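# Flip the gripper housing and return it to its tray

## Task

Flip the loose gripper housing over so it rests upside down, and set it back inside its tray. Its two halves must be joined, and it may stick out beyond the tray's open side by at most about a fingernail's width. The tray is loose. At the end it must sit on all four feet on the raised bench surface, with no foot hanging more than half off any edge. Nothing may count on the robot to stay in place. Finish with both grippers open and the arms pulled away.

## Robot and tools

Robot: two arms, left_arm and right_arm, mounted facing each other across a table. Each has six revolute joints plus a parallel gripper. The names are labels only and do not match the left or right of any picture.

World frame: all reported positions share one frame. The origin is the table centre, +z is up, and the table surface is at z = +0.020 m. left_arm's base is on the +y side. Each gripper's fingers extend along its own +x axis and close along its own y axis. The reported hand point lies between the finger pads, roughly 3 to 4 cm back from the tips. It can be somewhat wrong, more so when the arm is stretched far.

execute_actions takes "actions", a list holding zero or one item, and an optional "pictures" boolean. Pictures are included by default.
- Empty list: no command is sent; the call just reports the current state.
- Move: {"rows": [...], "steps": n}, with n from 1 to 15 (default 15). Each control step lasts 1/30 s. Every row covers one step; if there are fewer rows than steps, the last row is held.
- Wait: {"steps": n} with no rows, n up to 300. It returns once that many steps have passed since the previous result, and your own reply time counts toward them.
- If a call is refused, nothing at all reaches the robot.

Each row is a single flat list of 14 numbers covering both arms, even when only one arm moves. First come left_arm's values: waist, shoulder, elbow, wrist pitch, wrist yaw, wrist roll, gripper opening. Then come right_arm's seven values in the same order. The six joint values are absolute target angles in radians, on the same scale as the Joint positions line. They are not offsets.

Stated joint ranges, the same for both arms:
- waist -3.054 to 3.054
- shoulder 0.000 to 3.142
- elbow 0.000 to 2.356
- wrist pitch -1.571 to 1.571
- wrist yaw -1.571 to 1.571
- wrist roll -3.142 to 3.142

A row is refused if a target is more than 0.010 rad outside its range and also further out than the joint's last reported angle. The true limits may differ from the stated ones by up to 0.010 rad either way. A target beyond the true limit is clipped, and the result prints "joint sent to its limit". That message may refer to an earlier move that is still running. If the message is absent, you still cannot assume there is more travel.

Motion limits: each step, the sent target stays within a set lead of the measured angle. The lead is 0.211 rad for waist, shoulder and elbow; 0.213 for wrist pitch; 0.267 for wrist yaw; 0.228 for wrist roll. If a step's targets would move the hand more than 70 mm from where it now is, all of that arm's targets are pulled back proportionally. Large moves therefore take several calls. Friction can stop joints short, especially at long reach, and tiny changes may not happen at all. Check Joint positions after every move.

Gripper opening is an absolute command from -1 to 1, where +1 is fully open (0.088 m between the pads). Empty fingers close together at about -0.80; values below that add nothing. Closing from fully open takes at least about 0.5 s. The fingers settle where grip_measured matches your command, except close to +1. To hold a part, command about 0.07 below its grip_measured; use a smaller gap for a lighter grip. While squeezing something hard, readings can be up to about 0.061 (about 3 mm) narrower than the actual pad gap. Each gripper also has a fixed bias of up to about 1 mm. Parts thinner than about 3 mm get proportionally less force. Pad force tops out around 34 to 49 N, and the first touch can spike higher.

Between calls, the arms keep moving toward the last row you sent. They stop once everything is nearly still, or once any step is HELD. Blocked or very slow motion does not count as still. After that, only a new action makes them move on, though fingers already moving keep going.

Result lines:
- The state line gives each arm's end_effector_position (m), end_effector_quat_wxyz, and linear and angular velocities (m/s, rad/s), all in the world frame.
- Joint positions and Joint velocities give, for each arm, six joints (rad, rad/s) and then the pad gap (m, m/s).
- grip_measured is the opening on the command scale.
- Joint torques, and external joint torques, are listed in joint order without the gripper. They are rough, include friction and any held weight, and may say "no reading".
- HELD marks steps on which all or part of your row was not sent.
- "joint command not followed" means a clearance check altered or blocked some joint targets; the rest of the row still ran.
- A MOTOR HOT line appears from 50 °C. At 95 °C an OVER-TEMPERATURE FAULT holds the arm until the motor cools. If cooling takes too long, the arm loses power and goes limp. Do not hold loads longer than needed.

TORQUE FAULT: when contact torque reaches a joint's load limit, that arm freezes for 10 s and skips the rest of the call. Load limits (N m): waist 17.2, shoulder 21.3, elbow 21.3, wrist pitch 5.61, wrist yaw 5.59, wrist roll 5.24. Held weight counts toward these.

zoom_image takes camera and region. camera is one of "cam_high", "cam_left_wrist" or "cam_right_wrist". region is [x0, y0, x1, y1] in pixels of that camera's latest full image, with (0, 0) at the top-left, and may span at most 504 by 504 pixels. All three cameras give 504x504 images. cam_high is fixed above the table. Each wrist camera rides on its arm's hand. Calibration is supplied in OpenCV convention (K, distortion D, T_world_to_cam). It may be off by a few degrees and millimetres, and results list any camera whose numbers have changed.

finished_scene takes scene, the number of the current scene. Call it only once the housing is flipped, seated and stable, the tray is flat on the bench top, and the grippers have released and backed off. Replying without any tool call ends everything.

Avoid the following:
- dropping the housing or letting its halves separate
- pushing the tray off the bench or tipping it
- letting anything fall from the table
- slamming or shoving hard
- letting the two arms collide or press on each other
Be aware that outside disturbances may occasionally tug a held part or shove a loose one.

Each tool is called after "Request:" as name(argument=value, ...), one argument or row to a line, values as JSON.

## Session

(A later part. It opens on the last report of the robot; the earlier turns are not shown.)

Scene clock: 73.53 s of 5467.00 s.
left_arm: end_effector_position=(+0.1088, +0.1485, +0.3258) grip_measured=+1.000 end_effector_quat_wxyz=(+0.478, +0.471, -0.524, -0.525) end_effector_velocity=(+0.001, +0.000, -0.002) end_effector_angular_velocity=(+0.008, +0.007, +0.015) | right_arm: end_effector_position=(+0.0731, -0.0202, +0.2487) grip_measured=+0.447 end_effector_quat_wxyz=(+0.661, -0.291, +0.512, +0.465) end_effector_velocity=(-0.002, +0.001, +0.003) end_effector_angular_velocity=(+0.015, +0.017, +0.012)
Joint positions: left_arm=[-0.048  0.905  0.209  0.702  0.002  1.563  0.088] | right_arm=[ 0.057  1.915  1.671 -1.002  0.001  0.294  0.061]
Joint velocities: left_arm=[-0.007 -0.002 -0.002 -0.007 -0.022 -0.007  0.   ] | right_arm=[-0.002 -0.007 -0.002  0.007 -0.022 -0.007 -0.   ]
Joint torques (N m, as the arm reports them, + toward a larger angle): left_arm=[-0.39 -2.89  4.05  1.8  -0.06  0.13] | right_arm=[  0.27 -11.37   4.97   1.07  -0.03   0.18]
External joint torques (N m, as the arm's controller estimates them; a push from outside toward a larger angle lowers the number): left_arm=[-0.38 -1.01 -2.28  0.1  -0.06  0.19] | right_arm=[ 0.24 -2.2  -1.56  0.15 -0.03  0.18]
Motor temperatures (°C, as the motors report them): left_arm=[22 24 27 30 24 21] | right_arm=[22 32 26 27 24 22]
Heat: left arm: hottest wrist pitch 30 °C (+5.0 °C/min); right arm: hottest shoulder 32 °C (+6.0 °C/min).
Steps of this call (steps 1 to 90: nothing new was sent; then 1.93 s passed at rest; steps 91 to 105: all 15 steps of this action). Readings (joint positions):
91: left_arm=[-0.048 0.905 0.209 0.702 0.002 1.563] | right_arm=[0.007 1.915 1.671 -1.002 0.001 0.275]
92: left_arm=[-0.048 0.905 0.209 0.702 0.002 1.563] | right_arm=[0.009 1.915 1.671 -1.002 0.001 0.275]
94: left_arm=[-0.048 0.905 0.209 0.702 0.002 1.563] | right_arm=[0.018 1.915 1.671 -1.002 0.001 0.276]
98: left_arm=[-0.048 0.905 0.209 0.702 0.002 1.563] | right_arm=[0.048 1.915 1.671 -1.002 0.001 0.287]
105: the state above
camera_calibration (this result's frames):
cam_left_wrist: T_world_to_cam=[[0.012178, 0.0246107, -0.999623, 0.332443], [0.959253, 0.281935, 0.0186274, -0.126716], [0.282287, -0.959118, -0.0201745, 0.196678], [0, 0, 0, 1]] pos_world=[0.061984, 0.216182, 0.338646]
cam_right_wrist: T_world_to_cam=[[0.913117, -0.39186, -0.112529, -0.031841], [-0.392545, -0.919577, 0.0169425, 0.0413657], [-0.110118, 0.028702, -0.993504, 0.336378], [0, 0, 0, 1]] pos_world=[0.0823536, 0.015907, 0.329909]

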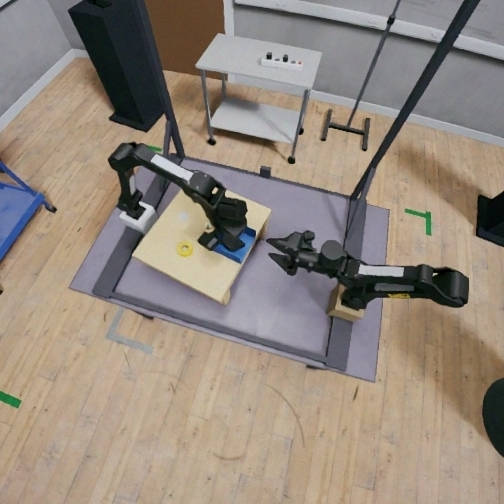

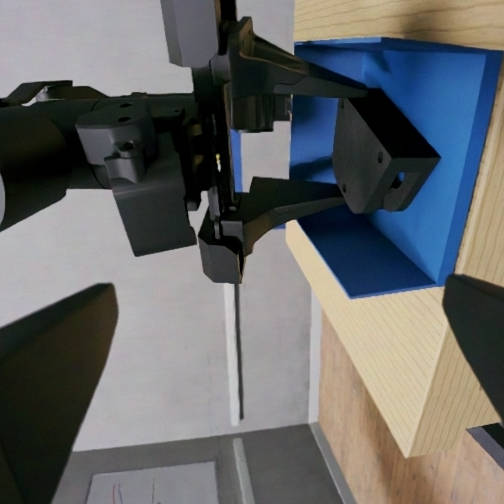

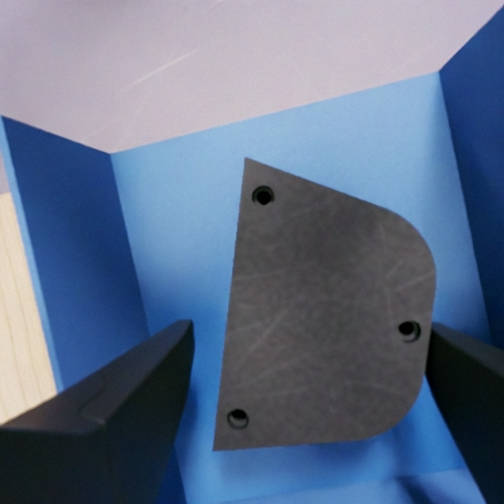

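Request:
execute_actions(
  actions=[
    {"rows":[[-0.05,0.9,0.2,0.7,0,1.57,1,0.05,1.92,1.67,-1.0,0,0.36,0.6],[-0.05,0.9,0.2,0.7,0,1.57,1,0.05,1.92,1.67,-1.0,0,0.36,0.6],[-0.05,0.9,0.2,0.7,0,1.57,1,0.05,1.94,1.68,-1.0,0,0.36,0.6],[-0.05,0.9,0.2,0.7,0,1.57,1,0.05,1.96,1.69,-0.98,0,0.36,0.6],[-0.05,0.9,0.2,0.7,0,1.57,1,0.05,1.995,1.70,-0.96,0,0.36,0.6]]},
  ],
  pictures=false,
)

Request:
execute_actions(
  actions=[
    {"steps":12},
  ],
)

Scene clock: 77.63 s of 5467.00 s.
left_arm: end_effector_position=(+0.1088, +0.1485, +0.3258) grip_measured=+1.000 end_effector_quat_wxyz=(+0.478, +0.471, -0.524, -0.525) end_effector_velocity=(+0.000, +0.000, +0.001) end_effector_angular_velocity=(-0.008, -0.007, +0.005) | right_arm: end_effector_position=(+0.0766, -0.0065, +0.2345) grip_measured=+0.594 end_effector_quat_wxyz=(+0.671, -0.270, +0.526, +0.449) end_effector_velocity=(+0.001, +0.022, +0.021) end_effector_angular_velocity=(+0.105, -0.010, +0.012)
Joint positions: left_arm=[-0.048  0.905  0.209  0.702  0.002  1.563  0.088] | right_arm=[ 0.053  1.971  1.691 -0.964  0.001  0.354  0.068]
Joint velocities: left_arm=[-0.002 -0.002 -0.002  0.007 -0.007  0.007  0.   ] | right_arm=[ 0.002 -0.002  0.051  0.051 -0.007 -0.007  0.001]
Joint torques (N m, as the arm reports them, + toward a larger angle): left_arm=[-0.44 -2.95  4.14  1.81 -0.1   0.17] | right_arm=[-0.2  -8.43  6.64  1.06 -0.03  0.2 ]
External joint torques (N m, as the arm's controller estimates them; a push from outside toward a larger angle lowers the number): left_arm=[-0.44 -1.03 -2.28  0.08 -0.11  0.22] | right_arm=[-0.26  1.19  0.14  0.16 -0.04  0.21]
Motor temperatures (°C, as the motors report them): left_arm=[22 24 27 30 24 21] | right_arm=[22 33 26 27 24 22]
Heat: left arm: hottest wrist pitch 30 °C (+4.0 °C/min); right arm: hottest shoulder 33 °C (+7.0 °C/min).
Steps of this call (steps 1 to 15: the robot went on to your last target; steps 16 to 90: nothing new was sent; then 0.60 s passed at rest; steps 91 to 105: all 15 steps of this action). Readings (joint positions):
91: left_arm=[-0.048 0.905 0.209 0.702 0.002 1.563] | right_arm=[0.057 1.915 1.671 -1.002 0.001 0.304]
92: left_arm=[-0.048 0.905 0.209 0.702 0.002 1.563] | right_arm=[0.057 1.915 1.671 -1.002 0.001 0.316]
94: left_arm=[-0.048 0.905 0.209 0.702 0.002 1.563] | right_arm=[0.056 1.916 1.671 -1.000 0.001 0.332]
98: left_arm=[-0.048 0.905 0.209 0.702 0.002 1.563] | right_arm=[0.054 1.945 1.688 -0.972 0.001 0.347]
105: the state above

Scene clock: 78.03 s of 5467.00 s.
left_arm: end_effector_position=(+0.1088, +0.1485, +0.3258) grip_measured=+1.000 end_effector_quat_wxyz=(+0.478, +0.471, -0.524, -0.525) end_effector_velocity=(+0.003, -0.000, -0.003) end_effector_angular_velocity=(+0.014, +0.021, +0.019) | right_arm: end_effector_position=(+0.0767, -0.0056, +0.2348) grip_measured=+0.597 end_effector_quat_wxyz=(+0.671, -0.269, +0.525, +0.449) end_effector_velocity=(-0.002, -0.002, -0.000) end_effector_angular_velocity=(-0.005, +0.019, +0.012)
Joint positions: left_arm=[-0.048  0.905  0.209  0.702  0.002  1.563  0.088] | right_arm=[ 0.053  1.973  1.693 -0.962  0.001  0.355  0.068]
Joint velocities: left_arm=[-0.002  0.002 -0.002 -0.007 -0.022 -0.022  0.   ] | right_arm=[-0.002 -0.002 -0.002 -0.007 -0.022 -0.007  0.   ]
Joint torques (N m, as the arm reports them, + toward a larger angle): left_arm=[-0.39 -2.87  4.03  1.8  -0.07  0.11] | right_arm=[-0.24 -8.38  6.9   1.1  -0.02  0.18]
External joint torques (N m, as the arm's controller estimates them; a push from outside toward a larger angle lowers the number): left_arm=[-0.4  -0.98 -2.35  0.08 -0.07  0.17] | right_arm=[-0.25  1.09  0.48  0.2  -0.02  0.19]
Motor temperatures (°C, as the motors report them): left_arm=[22 24 27 30 24 21] | right_arm=[22 33 26 27 24 22]
Heat: left arm: hottest wrist pitch 30 °C (+4.1 °C/min); right arm: hottest shoulder 33 °C (+7.1 °C/min).
Steps of this call (steps 1 to 12: the robot went on to your last target). Readings (joint positions):
1: left_arm=[-0.048 0.905 0.209 0.702 0.002 1.563] | right_arm=[0.053 1.971 1.693 -0.963 0.001 0.354]
2: left_arm=[-0.048 0.905 0.209 0.702 0.002 1.563] | right_arm=[0.053 1.971 1.693 -0.962 0.001 0.354]
4: left_arm=[-0.048 0.905 0.209 0.702 0.002 1.563] | right_arm=[0.053 1.972 1.693 -0.962 0.001 0.354]
8: left_arm=[-0.048 0.905 0.209 0.702 0.002 1.563] | right_arm=[0.053 1.973 1.693 -0.962 0.001 0.354]
12: the state above
camera_calibration (this result's frames):
cam_left_wrist: T_world_to_cam=[[0.012178, 0.0246107, -0.999623, 0.332443], [0.959253, 0.281935, 0.0186274, -0.126716], [0.282287, -0.959118, -0.0201745, 0.196678], [0, 0, 0, 1]] pos_world=[0.061984, 0.216182, 0.338646]
cam_right_wrist: T_world_to_cam=[[0.884985, -0.44634, -0.1326, -0.0244484], [-0.448101, -0.893803, 0.017925, 0.060671], [-0.126519, 0.0435547, -0.991008, 0.323256], [0, 0, 0, 1]] pos_world=[0.0897211, 0.0292363, 0.31602]

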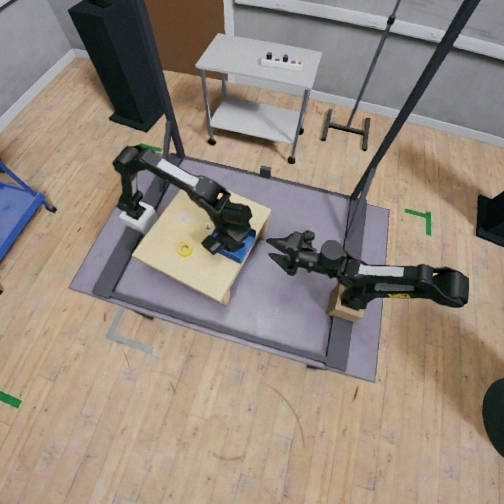

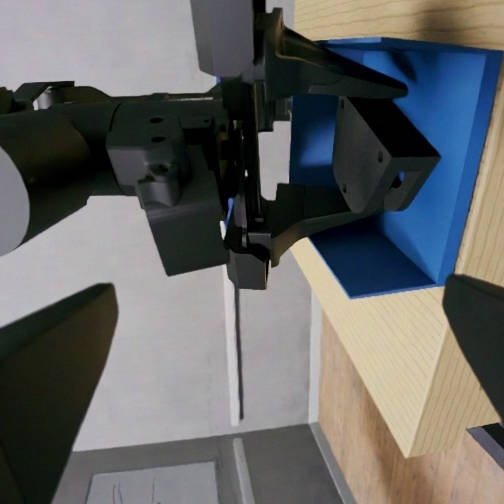

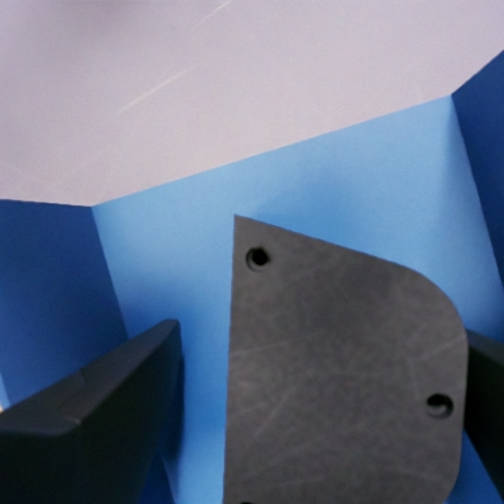

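Tips near the floor. Close.

Request:
execute_actions(
  actions=[
    {"rows":[[-0.05,0.9,0.2,0.7,0,1.57,1,0.05,1.99,1.69,-0.96,0,0.36,0.4],[-0.05,0.9,0.2,0.7,0,1.57,1,0.05,1.99,1.69,-0.96,0,0.36,0.4],[-0.05,0.9,0.2,0.7,0,1.57,1,0.05,1.99,1.69,-0.96,0,0.36,0.3],[-0.05,0.9,0.2,0.7,0,1.57,1,0.05,1.99,1.69,-0.96,0,0.36,0.3],[-0.05,0.9,0.2,0.7,0,1.57,1,0.05,1.99,1.69,-0.96,0,0.36,0.1]]},
  ],
  pictures=false,
)

Request:
execute_actions(
  actions=[
    {"rows":[[-0.05,0.9,0.2,0.7,0,1.57,1,0.05,1.97,1.73,-1.0,0,0.36,0.1],[-0.05,0.9,0.2,0.7,0,1.57,1,0.05,1.97,1.77,-1.04,0,0.36,0.1],[-0.05,0.9,0.2,0.7,0,1.57,1,0.05,1.96,1.81,-1.09,0,0.36,0.1],[-0.05,0.9,0.2,0.7,0,1.57,1,0.05,1.96,1.85,-1.13,0,0.36,0.1],[-0.05,0.9,0.2,0.7,0,1.57,1,0.05,1.95,1.89,-1.18,0,0.36,0.1],[-0.05,0.9,0.2,0.7,0,1.57,1,0.05,1.95,1.93,-1.22,0,0.36,0.1],[-0.05,0.9,0.2,0.7,0,1.57,1,0.05,1.94,1.97,-1.27,0,0.36,0.1],[-0.05,0.9,0.2,0.7,0,1.57,1,0.05,1.92,2.01,-1.33,0,0.36,0.1],[-0.05,0.9,0.2,0.7,0,1.57,1,0.05,1.9,2.05,-1.39,0,0.36,0.1]]},
  ],
  pictures=false,
)

Request:
execute_actions(
  actions=[
    {"steps":20},
  ],
)

Scene clock: 87.03 s of 5467.00 s.
left_arm: end_effector_position=(+0.1088, +0.1485, +0.3258) grip_measured=+1.000 end_effector_quat_wxyz=(+0.478, +0.471, -0.524, -0.525) end_effector_velocity=(+0.000, +0.001, -0.001) end_effector_angular_velocity=(+0.003, +0.007, +0.005) | right_arm: end_effector_position=(+0.0769, -0.0056, +0.2348) grip_measured=+0.203 end_effector_quat_wxyz=(+0.671, -0.268, +0.525, +0.449) end_effector_velocity=(-0.000, -0.003, -0.002) end_effector_angular_velocity=(-0.012, +0.001, +0.021)
Joint positions: left_arm=[-0.048  0.905  0.209  0.702  0.002  1.563  0.088] | right_arm=[ 0.053  1.973  1.693 -0.961  0.001  0.355  0.049]
Joint velocities: left_arm=[-0.002 -0.007 -0.002 -0.007 -0.007 -0.007  0.   ] | right_arm=[-0.002 -0.002 -0.007 -0.007 -0.007 -0.022  0.   ]
Joint torques (N m, as the arm reports them, + toward a larger angle): left_arm=[-0.34 -2.93  4.15  1.79 -0.1   0.09] | right_arm=[-0.23 -9.1   5.78  1.08 -0.02  0.19]
External joint torques (N m, as the arm's controller estimates them; a push from outside toward a larger angle lowers the number): left_arm=[-0.34 -0.98 -2.28  0.06 -0.11  0.15] | right_arm=[-0.23  0.43 -0.67  0.17 -0.03  0.2 ]
Motor temperatures (°C, as the motors report them): left_arm=[22 24 27 30 24 21] | right_arm=[22 33 27 27 24 22]
Heat: left arm: hottest wrist pitch 30 °C (+3.0 °C/min); right arm: hottest shoulder 33 °C (+6.1 °C/min).
Steps of this call (steps 1 to 15: the robot went on to your last target; steps 16 to 90: nothing new was sent; then 5.50 s passed at rest; steps 91 to 105: all 15 steps of this action). Readings (joint positions):
91: left_arm=[-0.048 0.905 0.209 0.702 0.002 1.563] | right_arm=[0.053 1.973 1.693 -0.962 0.001 0.355]
92: left_arm=[-0.048 0.905 0.209 0.702 0.002 1.563] | right_arm=[0.053 1.973 1.693 -0.962 0.001 0.355]
94: left_arm=[-0.048 0.905 0.209 0.702 0.002 1.563] | right_arm=[0.053 1.973 1.693 -0.962 0.001 0.355]
98: left_arm=[-0.048 0.905 0.209 0.702 0.002 1.563] | right_arm=[0.053 1.973 1.693 -0.962 0.001 0.355]
105: the state above

Scene clock: 87.53 s of 5467.00 s.
left_arm: end_effector_position=(+0.1088, +0.1485, +0.3258) grip_measured=+1.000 end_effector_quat_wxyz=(+0.478, +0.471, -0.524, -0.525) end_effector_velocity=(+0.000, +0.000, +0.001) end_effector_angular_velocity=(-0.008, -0.007, +0.005) | right_arm: end_effector_position=(+0.0728, -0.0356, +0.3393) grip_measured=+0.203 end_effector_quat_wxyz=(+0.672, -0.266, +0.524, +0.450) end_effector_velocity=(-0.010, -0.053, +0.135) end_effector_angular_velocity=(+0.165, -0.004, +0.012)
Joint positions: left_arm=[-0.048  0.905  0.209  0.702  0.002  1.563  0.088] | right_arm=[ 0.053  1.908  2.024 -1.351  0.001  0.355  0.049]
Joint velocities: left_arm=[-0.002 -0.002 -0.002  0.007 -0.007  0.007  0.   ] | right_arm=[-0.002 -0.193  0.256 -0.286 -0.022 -0.007  0.   ]
Joint torques (N m, as the arm reports them, + toward a larger angle): left_arm=[-0.41 -2.89  3.99  1.82 -0.11  0.12] | right_arm=[-0.24 -9.11  5.5   0.7  -0.03  0.19]
External joint torques (N m, as the arm's controller estimates them; a push from outside toward a larger angle lowers the number): left_arm=[-0.41 -0.98 -2.42  0.1  -0.11  0.18] | right_arm=[-0.25 -2.21  0.28 -0.16 -0.04  0.2 ]
Motor temperatures (°C, as the motors report them): left_arm=[22 24 27 30 24 21] | right_arm=[22 33 27 27 24 22]
Heat: left arm: hottest wrist pitch 30 °C (+3.0 °C/min); right arm: hottest shoulder 33 °C (+6.0 °C/min).
Steps of this call (steps 1 to 15: all 15 steps of this action). Readings (joint positions):
1: left_arm=[-0.048 0.905 0.209 0.702 0.002 1.563] | right_arm=[0.053 1.973 1.696 -0.965 0.001 0.355]
2: left_arm=[-0.048 0.905 0.209 0.702 0.002 1.563] | right_arm=[0.053 1.973 1.705 -0.978 0.001 0.355]
4: left_arm=[-0.048 0.905 0.209 0.702 0.002 1.563] | right_arm=[0.053 1.973 1.739 -1.031 0.001 0.355]
8: left_arm=[-0.048 0.905 0.209 0.702 0.002 1.563] | right_arm=[0.053 1.970 1.871 -1.169 0.001 0.355]
15: the state above

Scene clock: 88.20 s of 5467.00 s.
left_arm: end_effector_position=(+0.1088, +0.1485, +0.3258) grip_measured=+1.000 end_effector_quat_wxyz=(+0.478, +0.471, -0.524, -0.525) end_effector_velocity=(-0.000, +0.001, -0.002) end_effector_angular_velocity=(+0.009, +0.021, -0.005) | right_arm: end_effector_position=(+0.0719, -0.0420, +0.3453) grip_measured=+0.203 end_effector_quat_wxyz=(+0.671, -0.270, +0.526, +0.448) end_effector_velocity=(-0.001, -0.005, -0.001) end_effector_angular_velocity=(-0.023, -0.006, +0.007)
Joint positions: left_arm=[-0.048  0.905  0.209  0.702  0.002  1.563  0.088] | right_arm=[ 0.053  1.901  2.043 -1.388  0.001  0.355  0.049]
Joint velocities: left_arm=[ 0.002 -0.002 -0.002 -0.007  0.007 -0.022  0.   ] | right_arm=[ 0.002 -0.002 -0.002 -0.022  0.007 -0.007 -0.   ]
Joint torques (N m, as the arm reports them, + toward a larger angle): left_arm=[-0.32 -2.9   4.02  1.79 -0.08  0.08] | right_arm=[-0.19 -9.83  6.56  0.77 -0.02  0.18]
External joint torques (N m, as the arm's controller estimates them; a push from outside toward a larger angle lowers the number): left_arm=[-0.34 -0.98 -2.4   0.06 -0.09  0.14] | right_arm=[-0.24 -1.23  0.53 -0.12 -0.02  0.19]
Motor temperatures (°C, as the motors report them): left_arm=[22 24 27 30 24 21] | right_arm=[22 33 27 27 24 22]
Heat: left arm: hottest wrist pitch 30 °C (+2.0 °C/min); right arm: hottest shoulder 33 °C (+6.0 °C/min).
Steps of this call (steps 1 to 20: the robot went on to your last target). Readings (joint positions):
1: left_arm=[-0.048 0.905 0.209 0.702 0.002 1.563] | right_arm=[0.053 1.903 2.031 -1.360 0.001 0.355]
2: left_arm=[-0.048 0.905 0.209 0.702 0.002 1.563] | right_arm=[0.053 1.901 2.036 -1.366 0.001 0.355]
4: left_arm=[-0.048 0.905 0.209 0.702 0.002 1.563] | right_arm=[0.053 1.901 2.039 -1.375 0.001 0.355]
8: left_arm=[-0.048 0.905 0.209 0.702 0.002 1.563] | right_arm=[0.053 1.901 2.040 -1.383 0.001 0.355]
20: the state above
camera_calibration (this result's frames):
cam_left_wrist: T_world_to_cam=[[0.012178, 0.0246107, -0.999623, 0.332443], [0.959253, 0.281935, 0.0186274, -0.126716], [0.282287, -0.959118, -0.0201745, 0.196678], [0, 0, 0, 1]] pos_world=[0.061984, 0.216182, 0.338646]
cam_right_wrist: T_world_to_cam=[[0.88474, -0.447226, -0.131244, -0.0222607], [-0.448431, -0.893549, 0.021895, 0.0227164], [-0.127065, 0.0394825, -0.991108, 0.433648], [0, 0, 0, 1]] pos_world=[0.0849832, -0.00677886, 0.426373]

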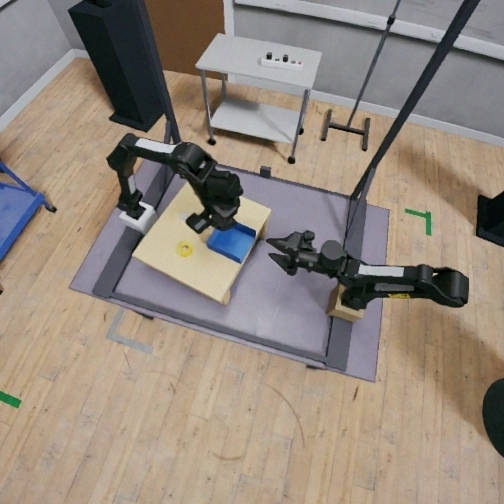

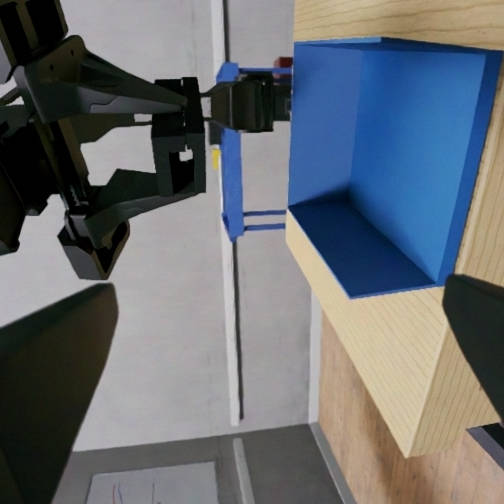

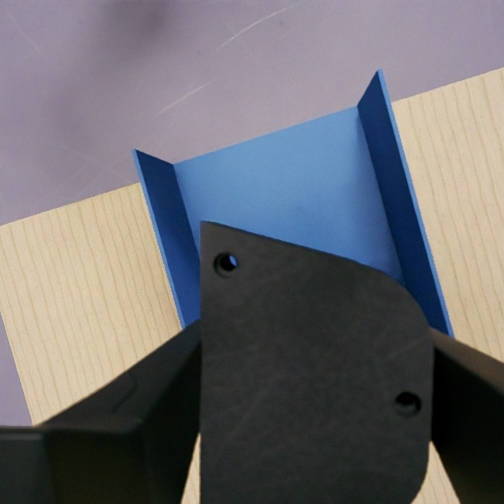

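Request:
execute_actions(
  actions=[
    {"rows":[[-0.075,1.36,0.53,0.83,0,1.57,0.4,0.05,1.9,2.05,-1.39,0,0.36,0.1]]},
  ],
  pictures=false,
)

Request:
execute_actions(
  actions=[
    {"steps":20},
  ],
)

Scene clock: 93.10 s of 5467.00 s.
left_arm: end_effector_position=(+0.0913, +0.0649, +0.3396) grip_measured=+0.415 end_effector_quat_wxyz=(+0.465, +0.471, -0.524, -0.536) end_effector_velocity=(-0.005, -0.026, +0.010) end_effector_angular_velocity=(-0.029, +0.026, +0.000) | right_arm: end_effector_position=(+0.0719, -0.0420, +0.3452) grip_measured=+0.203 end_effector_quat_wxyz=(+0.671, -0.270, +0.527, +0.448) end_effector_velocity=(+0.002, +0.001, +0.001) end_effector_angular_velocity=(+0.006, -0.010, +0.002)
Joint positions: left_arm=[-0.072  1.341  0.503  0.822  0.002  1.564  0.059] | right_arm=[ 0.053  1.901  2.043 -1.388  0.001  0.355  0.049]
Joint velocities: left_arm=[-0.007  0.115  0.095  0.051 -0.007 -0.022 -0.006] | right_arm=[-0.002 -0.002 -0.002  0.007  0.007 -0.007 -0.   ]
Joint torques (N m, as the arm reports them, + toward a larger angle): left_arm=[-0.36 -4.54  5.99  2.33 -0.07  0.1 ] | right_arm=[-0.22 -9.94  6.52  0.78 -0.03  0.19]
External joint torques (N m, as the arm's controller estimates them; a push from outside toward a larger angle lowers the number): left_arm=[-0.38  0.17 -0.33  0.5  -0.08  0.16] | right_arm=[-0.15 -1.44  0.53 -0.12 -0.05  0.19]
Motor temperatures (°C, as the motors report them): left_arm=[22 24 27 30 24 21] | right_arm=[22 34 27 27 24 22]
Heat: left arm: hottest wrist pitch 30 °C (+2.0 °C/min); right arm: hottest shoulder 34 °C (+6.1 °C/min).
Steps of this call (steps 1 to 15: the robot went on to your last target; steps 16 to 90: nothing new was sent; then 1.40 s passed at rest; steps 91 to 105: all 15 steps of this action). Readings (joint positions):
91: left_arm=[-0.049 0.927 0.223 0.712 0.002 1.563] | right_arm=[0.053 1.901 2.043 -1.388 0.001 0.355]
92: left_arm=[-0.055 0.970 0.252 0.736 0.002 1.564] | right_arm=[0.053 1.901 2.043 -1.388 0.001 0.355]
94: left_arm=[-0.063 1.068 0.339 0.776 0.002 1.564] | right_arm=[0.053 1.901 2.043 -1.388 0.001 0.355]
98: left_arm=[-0.069 1.230 0.479 0.817 0.002 1.564] | right_arm=[0.053 1.901 2.043 -1.388 0.001 0.355]
105: the state above

Scene clock: 93.77 s of 5467.00 s.
left_arm: end_effector_position=(+0.0907, +0.0615, +0.3416) grip_measured=+0.402 end_effector_quat_wxyz=(+0.467, +0.469, -0.526, -0.534) end_effector_velocity=(-0.002, +0.001, +0.001) end_effector_angular_velocity=(-0.005, +0.023, -0.010) | right_arm: end_effector_position=(+0.0719, -0.0420, +0.3452) grip_measured=+0.203 end_effector_quat_wxyz=(+0.671, -0.270, +0.527, +0.448) end_effector_velocity=(-0.001, -0.005, -0.001) end_effector_angular_velocity=(-0.021, +0.008, +0.007)
Joint positions: left_arm=[-0.072  1.355  0.517  0.827  0.002  1.564  0.059] | right_arm=[ 0.053  1.901  2.043 -1.388  0.001  0.355  0.049]
Joint velocities: left_arm=[-0.002 -0.002 -0.002  0.007  0.007 -0.022 -0.   ] | right_arm=[-0.002 -0.002 -0.002 -0.022 -0.007 -0.007 -0.   ]
Joint torques (N m, as the arm reports them, + toward a larger angle): left_arm=[-0.45 -4.3   5.6   2.22 -0.05  0.11] | right_arm=[-0.19 -9.92  6.5   0.78 -0.02  0.2 ]
External joint torques (N m, as the arm's controller estimates them; a push from outside toward a larger angle lowers the number): left_arm=[-0.42  0.24 -0.48  0.47 -0.07  0.17] | right_arm=[-0.18 -1.39  0.5  -0.12 -0.03  0.2 ]
Motor temperatures (°C, as the motors report them): left_arm=[22 24 27 30 24 21] | right_arm=[22 34 27 27 24 22]
Heat: left arm: hottest wrist pitch 30 °C (+2.0 °C/min); right arm: hottest shoulder 34 °C (+6.1 °C/min).
Steps of this call (steps 1 to 20: the robot went on to your last target). Readings (joint positions):
1: left_arm=[-0.072 1.344 0.507 0.824 0.002 1.564] | right_arm=[0.053 1.901 2.043 -1.388 0.001 0.355]
2: left_arm=[-0.072 1.346 0.510 0.825 0.002 1.564] | right_arm=[0.053 1.901 2.043 -1.388 0.001 0.355]
4: left_arm=[-0.072 1.349 0.515 0.827 0.002 1.564] | right_arm=[0.053 1.901 2.043 -1.388 0.001 0.355]
8: left_arm=[-0.072 1.352 0.517 0.827 0.002 1.564] | right_arm=[0.053 1.901 2.043 -1.388 0.001 0.355]
20: the state above
camera_calibration (this result's frames):
cam_left_wrist: T_world_to_cam=[[0.0151945, 0.040912, -0.999047, 0.349087], [0.965698, 0.258436, 0.0252705, -0.0865172], [0.259224, -0.965162, -0.0355819, 0.126331], [0, 0, 0, 1]] pos_world=[0.0454972, 0.130007, 0.355436]
cam_right_wrist: T_world_to_cam=[[0.884733, -0.447275, -0.131121, -0.0223339], [-0.44843, -0.893541, 0.0222559, 0.022518], [-0.127116, 0.0391079, -0.991117, 0.433614], [0, 0, 0, 1]] pos_world=[0.0849767, -0.00682635, 0.426332]

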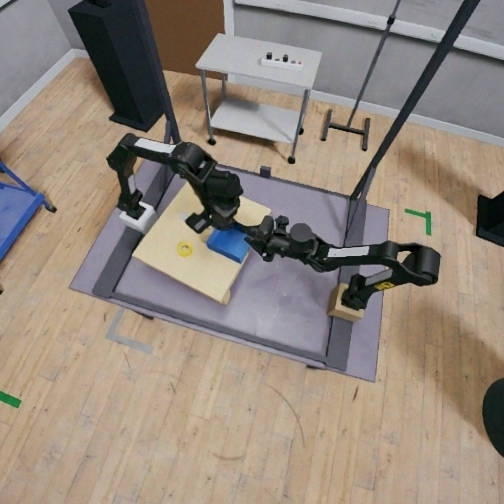

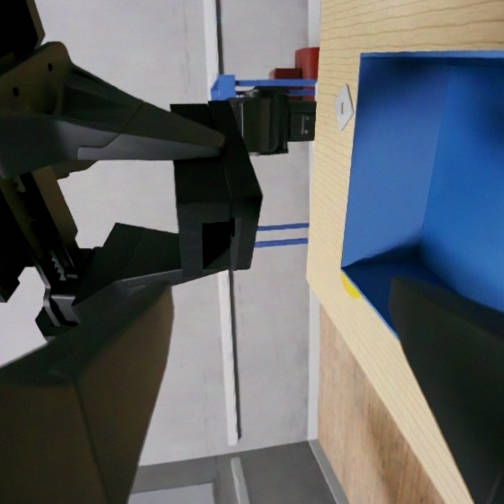

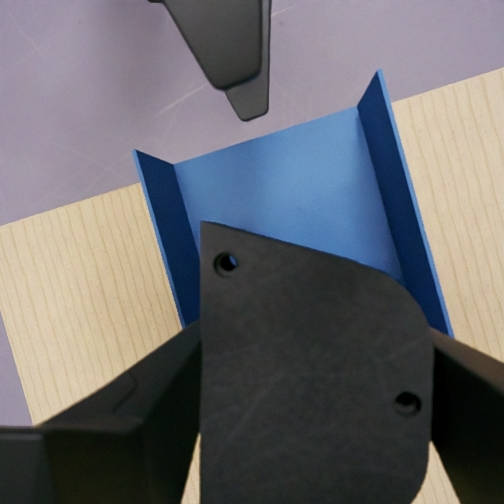

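Request:
execute_actions(
  actions=[
    {"rows":[[-0.075,1.43,0.56,1.0,0,1.57,0.4,0.05,1.9,2.05,-1.39,0,0.36,0.1],[-0.075,1.43,0.56,1.0,0,1.57,0.4,0.05,1.9,2.05,-1.39,0,0.36,0.1],[-0.075,1.5,0.6,1.03,0,1.57,0.4,0.05,1.9,2.05,-1.39,0,0.36,0.1],[-0.075,1.5,0.6,1.03,0,1.57,0.4,0.05,1.9,2.05,-1.39,0,0.36,0.1],[-0.075,1.58,0.637,1.05,0,1.57,0.4,0.05,1.9,2.05,-1.39,0,0.36,0.1]]},
  ],
  pictures=false,
)

Request:
execute_actions(
  actions=[
    {"steps":15},
  ],
)

Scene clock: 102.33 s of 5467.00 s.
left_arm: end_effector_position=(+0.0859, +0.0239, +0.3484) grip_measured=+0.402 end_effector_quat_wxyz=(+0.494, +0.441, -0.550, -0.510) end_effector_velocity=(+0.003, -0.011, +0.014) end_effector_angular_velocity=(-0.046, +0.045, +0.021) | right_arm: end_effector_position=(+0.0719, -0.0420, +0.3452) grip_measured=+0.203 end_effector_quat_wxyz=(+0.671, -0.270, +0.527, +0.448) end_effector_velocity=(-0.000, -0.002, -0.000) end_effector_angular_velocity=(-0.007, +0.006, +0.007)
Joint positions: left_arm=[-0.072  1.567  0.62   1.041  0.002  1.564  0.059] | right_arm=[ 0.053  1.901  2.043 -1.388  0.001  0.355  0.049]
Joint velocities: left_arm=[ 0.002  0.037  0.051  0.037 -0.022 -0.037 -0.   ] | right_arm=[-0.002 -0.002 -0.002 -0.007 -0.007 -0.007 -0.   ]
Joint torques (N m, as the arm reports them, + toward a larger angle): left_arm=[-0.35 -5.71  5.53  2.25 -0.09  0.12] | right_arm=[-0.17 -9.92  6.58  0.79 -0.01  0.2 ]
External joint torques (N m, as the arm's controller estimates them; a push from outside toward a larger angle lowers the number): left_arm=[-0.39  0.03 -0.16  0.53 -0.08  0.18] | right_arm=[-0.18 -1.39  0.57 -0.11 -0.02  0.2 ]
Motor temperatures (°C, as the motors report them): left_arm=[22 24 28 31 24 21] | right_arm=[22 35 28 27 24 22]
Heat: left arm: hottest wrist pitch 31 °C (+2.0 °C/min); right arm: hottest shoulder 35 °C (+6.1 °C/min).
Steps of this call (steps 1 to 15: the robot went on to your last target; steps 16 to 90: nothing new was sent; then 5.07 s passed at rest; steps 91 to 105: all 15 steps of this action). Readings (joint positions):
91: left_arm=[-0.072 1.363 0.518 0.851 0.002 1.564] | right_arm=[0.053 1.901 2.043 -1.388 0.001 0.355]
92: left_arm=[-0.072 1.378 0.521 0.887 0.002 1.564] | right_arm=[0.053 1.901 2.043 -1.388 0.001 0.355]
94: left_arm=[-0.072 1.420 0.547 0.945 0.002 1.564] | right_arm=[0.053 1.901 2.043 -1.388 0.001 0.355]
98: left_arm=[-0.072 1.520 0.605 1.010 0.002 1.564] | right_arm=[0.053 1.901 2.043 -1.388 0.001 0.355]
105: the state above

Scene clock: 102.83 s of 5467.00 s.
left_arm: end_effector_position=(+0.0858, +0.0225, +0.3490) grip_measured=+0.402 end_effector_quat_wxyz=(+0.495, +0.440, -0.551, -0.509) end_effector_velocity=(-0.002, +0.000, +0.000) end_effector_angular_velocity=(+0.001, -0.008, -0.009) | right_arm: end_effector_position=(+0.0719, -0.0420, +0.3452) grip_measured=+0.203 end_effector_quat_wxyz=(+0.671, -0.270, +0.527, +0.448) end_effector_velocity=(-0.000, -0.003, -0.002) end_effector_angular_velocity=(-0.011, +0.006, +0.007)
Joint positions: left_arm=[-0.072  1.574  0.625  1.046  0.002  1.564  0.059] | right_arm=[ 0.053  1.901  2.043 -1.388  0.001  0.355  0.049]
Joint velocities: left_arm=[-0.002 -0.002  0.002 -0.007  0.007  0.007  0.   ] | right_arm=[-0.002 -0.002 -0.007 -0.007 -0.007 -0.007 -0.   ]
Joint torques (N m, as the arm reports them, + toward a larger angle): left_arm=[-0.47 -5.8   5.32  2.21 -0.07  0.11] | right_arm=[-0.18 -9.87  6.58  0.78 -0.02  0.2 ]
External joint torques (N m, as the arm's controller estimates them; a push from outside toward a larger angle lowers the number): left_arm=[-0.44 -0.08 -0.38  0.5  -0.08  0.16] | right_arm=[-0.18 -1.41  0.62 -0.11 -0.03  0.2 ]
Motor temperatures (°C, as the motors report them): left_arm=[22 24 28 31 24 21] | right_arm=[22 35 28 27 24 22]
Heat: left arm: hottest wrist pitch 31 °C (+2.0 °C/min); right arm: hottest shoulder 35 °C (+6.0 °C/min).
Steps of this call (steps 1 to 15: the robot went on to your last target). Readings (joint positions):
1: left_arm=[-0.072 1.568 0.621 1.042 0.002 1.564] | right_arm=[0.053 1.901 2.043 -1.388 0.001 0.355]
2: left_arm=[-0.072 1.569 0.622 1.043 0.002 1.564] | right_arm=[0.053 1.901 2.043 -1.388 0.001 0.355]
4: left_arm=[-0.072 1.571 0.624 1.045 0.002 1.564] | right_arm=[0.053 1.901 2.043 -1.388 0.001 0.355]
8: left_arm=[-0.072 1.573 0.624 1.046 0.002 1.564] | right_arm=[0.053 1.901 2.043 -1.388 0.001 0.355]
15: the state above
All arms were judged still, so your last target was given up. Only a new action makes them travel on or press farther. Fingers that are still opening or closing keep moving.
camera_calibration (this result's frames):
cam_left_wrist: T_world_to_cam=[[0.00192078, -0.0665483, -0.997781, 0.361309], [0.965862, 0.2586, -0.0153883, -0.0576642], [0.25905, -0.96369, 0.0647732, 0.0552331], [0, 0, 0, 1]] pos_world=[0.0406935, 0.0921839, 0.356042]
cam_right_wrist: T_world_to_cam=[[0.884733, -0.447275, -0.131121, -0.0223339], [-0.44843, -0.893541, 0.0222559, 0.022518], [-0.127116, 0.0391079, -0.991117, 0.433614], [0, 0, 0, 1]] pos_world=[0.0849767, -0.00682635, 0.426332]

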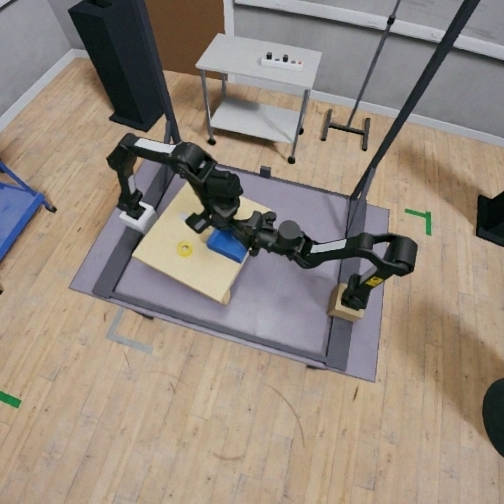

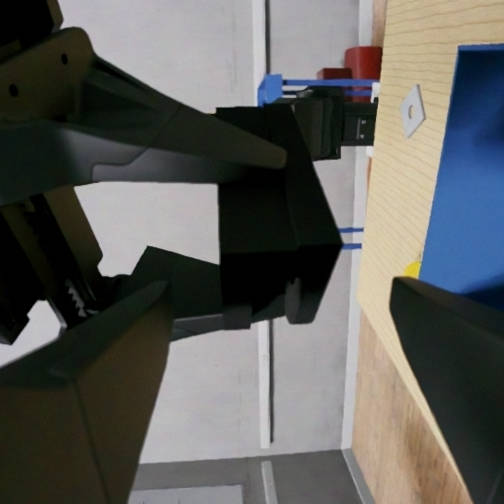

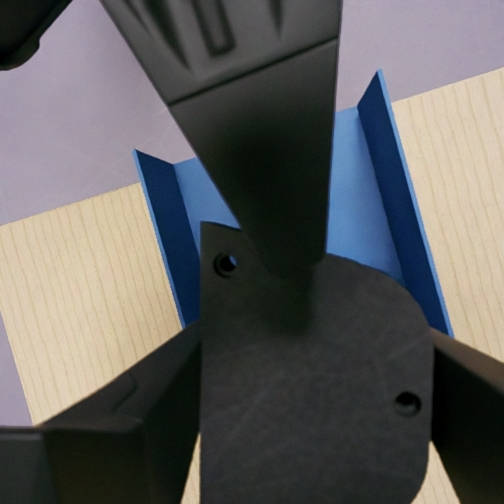

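Request:
execute_actions(
  actions=[
    {"rows":[[-0.095,1.61,0.67,1.05,0,1.57,0.25,0.05,1.9,2.05,-1.39,0,0.36,0.1],[-0.095,1.61,0.67,1.05,0,1.57,0.25,0.05,1.9,2.05,-1.39,0,0.36,0.1],[-0.095,1.64,0.71,1.04,0,1.57,0.25,0.05,1.9,2.05,-1.39,0,0.36,0.1],[-0.095,1.64,0.71,1.04,0,1.57,0.25,0.05,1.9,2.05,-1.39,0,0.36,0.1],[-0.095,1.67,0.74,1.04,0,1.57,0.25,0.05,1.9,2.05,-1.39,0,0.36,0.1],[-0.095,1.67,0.74,1.04,0,1.57,0.25,0.05,1.9,2.05,-1.39,0,0.36,0.1],[-0.095,1.705,0.774,1.035,0,1.57,0.25,0.05,1.9,2.05,-1.39,0,0.36,0.1]]},
  ],
  pictures=false,
)

Request:
execute_actions(
  actions=[
    {"steps":15},
  ],
)

Scene clock: 108.77 s of 5467.00 s.
left_arm: end_effector_position=(+0.0730, -0.0092, +0.3494) grip_measured=+0.255 end_effector_quat_wxyz=(+0.490, +0.434, -0.555, -0.513) end_effector_velocity=(-0.002, -0.013, -0.004) end_effector_angular_velocity=(+0.020, +0.021, +0.012) | right_arm: end_effector_position=(+0.0719, -0.0420, +0.3452) grip_measured=+0.203 end_effector_quat_wxyz=(+0.671, -0.270, +0.527, +0.448) end_effector_velocity=(-0.003, -0.005, -0.001) end_effector_angular_velocity=(-0.019, +0.021, +0.012)
Joint positions: left_arm=[-0.091  1.693  0.754  1.038  0.002  1.564  0.052] | right_arm=[ 0.053  1.901  2.043 -1.388  0.001  0.355  0.049]
Joint velocities: left_arm=[-0.007  0.046  0.051 -0.022 -0.022 -0.022 -0.001] | right_arm=[-0.002 -0.002 -0.002 -0.022 -0.022 -0.007 -0.   ]
Joint torques (N m, as the arm reports them, + toward a larger angle): left_arm=[-0.43 -6.44  5.15  1.75 -0.04  0.09] | right_arm=[-0.2  -9.91  6.6   0.79 -0.02  0.21]
External joint torques (N m, as the arm's controller estimates them; a push from outside toward a larger angle lowers the number): left_arm=[-0.43  0.22 -0.56  0.03 -0.05  0.15] | right_arm=[-0.21 -1.37  0.59 -0.11 -0.03  0.21]
Motor temperatures (°C, as the motors report them): left_arm=[22 24 28 32 24 21] | right_arm=[22 35 28 26 24 22]
Heat: left arm: hottest wrist pitch 32 °C (+2.0 °C/min); right arm: hottest shoulder 35 °C (+7.0 °C/min).
Steps of this call (steps 1 to 90: nothing new was sent; then 2.43 s passed at rest; steps 91 to 105: all 15 steps of this action). Readings (joint positions):
91: left_arm=[-0.073 1.577 0.628 1.046 0.002 1.564] | right_arm=[0.053 1.901 2.043 -1.388 0.001 0.355]
92: left_arm=[-0.077 1.582 0.633 1.047 0.002 1.564] | right_arm=[0.053 1.901 2.043 -1.388 0.001 0.355]
94: left_arm=[-0.084 1.602 0.656 1.047 0.002 1.564] | right_arm=[0.053 1.901 2.043 -1.388 0.001 0.355]
98: left_arm=[-0.090 1.653 0.715 1.043 0.002 1.564] | right_arm=[0.053 1.901 2.043 -1.388 0.001 0.355]
105: the state above

Scene clock: 109.27 s of 5467.00 s.
left_arm: end_effector_position=(+0.0725, -0.0107, +0.3497) grip_measured=+0.252 end_effector_quat_wxyz=(+0.490, +0.434, -0.555, -0.513) end_effector_velocity=(-0.002, +0.001, -0.002) end_effector_angular_velocity=(+0.006, -0.009, -0.009) | right_arm: end_effector_position=(+0.0719, -0.0420, +0.3452) grip_measured=+0.203 end_effector_quat_wxyz=(+0.671, -0.270, +0.527, +0.448) end_effector_velocity=(+0.002, -0.002, -0.000) end_effector_angular_velocity=(-0.007, +0.006, +0.002)
Joint positions: left_arm=[-0.092  1.698  0.761  1.037  0.002  1.564  0.051] | right_arm=[ 0.053  1.901  2.043 -1.388  0.001  0.355  0.049]
Joint velocities: left_arm=[-0.002 -0.002 -0.002 -0.007  0.007  0.007 -0.   ] | right_arm=[-0.007 -0.002 -0.002 -0.007 -0.007 -0.007 -0.   ]
Joint torques (N m, as the arm reports them, + toward a larger angle): left_arm=[-0.37 -6.72  5.56  1.8  -0.08  0.13] | right_arm=[-0.18 -9.91  6.56  0.8  -0.02  0.2 ]
External joint torques (N m, as the arm's controller estimates them; a push from outside toward a larger angle lowers the number): left_arm=[-0.35 -0.04 -0.18  0.08 -0.09  0.18] | right_arm=[-0.13 -1.35  0.54 -0.1  -0.04  0.2 ]
Motor temperatures (°C, as the motors report them): left_arm=[22 24 28 32 24 21] | right_arm=[22 35 28 26 24 22]
Heat: left arm: hottest wrist pitch 32 °C (+2.0 °C/min); right arm: hottest shoulder 35 °C (+7.1 °C/min).
Steps of this call (steps 1 to 15: the robot went on to your last target). Readings (joint positions):
1: left_arm=[-0.092 1.694 0.756 1.038 0.002 1.564] | right_arm=[0.053 1.901 2.043 -1.388 0.001 0.355]
2: left_arm=[-0.092 1.695 0.757 1.038 0.002 1.564] | right_arm=[0.053 1.901 2.043 -1.388 0.001 0.355]
4: left_arm=[-0.092 1.696 0.759 1.038 0.002 1.564] | right_arm=[0.053 1.901 2.043 -1.388 0.001 0.355]
8: left_arm=[-0.092 1.698 0.761 1.037 0.002 1.564] | right_arm=[0.053 1.901 2.043 -1.388 0.001 0.355]
15: the state above
All arms were judged still, so your last target was given up. Only a new action makes them travel on or press farther. Fingers that are still opening or closing keep moving.
camera_calibration (this result's frames):
cam_left_wrist: T_world_to_cam=[[0.000247412, -0.0692102, -0.997602, 0.359862], [0.970704, 0.239719, -0.0163901, -0.0365002], [0.240278, -0.968372, 0.0672419, 0.0270156], [0, 0, 0, 1]] pos_world=[0.0288505, 0.0598171, 0.356584]
cam_right_wrist: T_world_to_cam=[[0.884555, -0.447593, -0.131235, -0.022295], [-0.44875, -0.893379, 0.0222948, 0.0225344], [-0.127222, 0.0391708, -0.991101, 0.433618], [0, 0, 0, 1]] pos_world=[0.0849992, -0.00683247, 0.426331]

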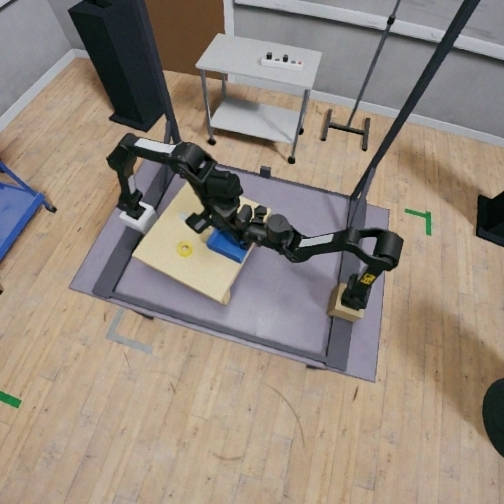

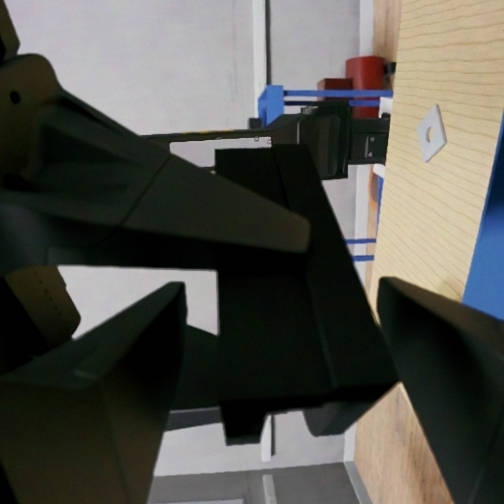

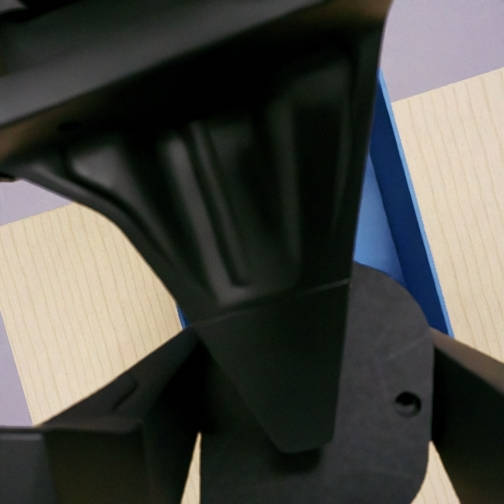

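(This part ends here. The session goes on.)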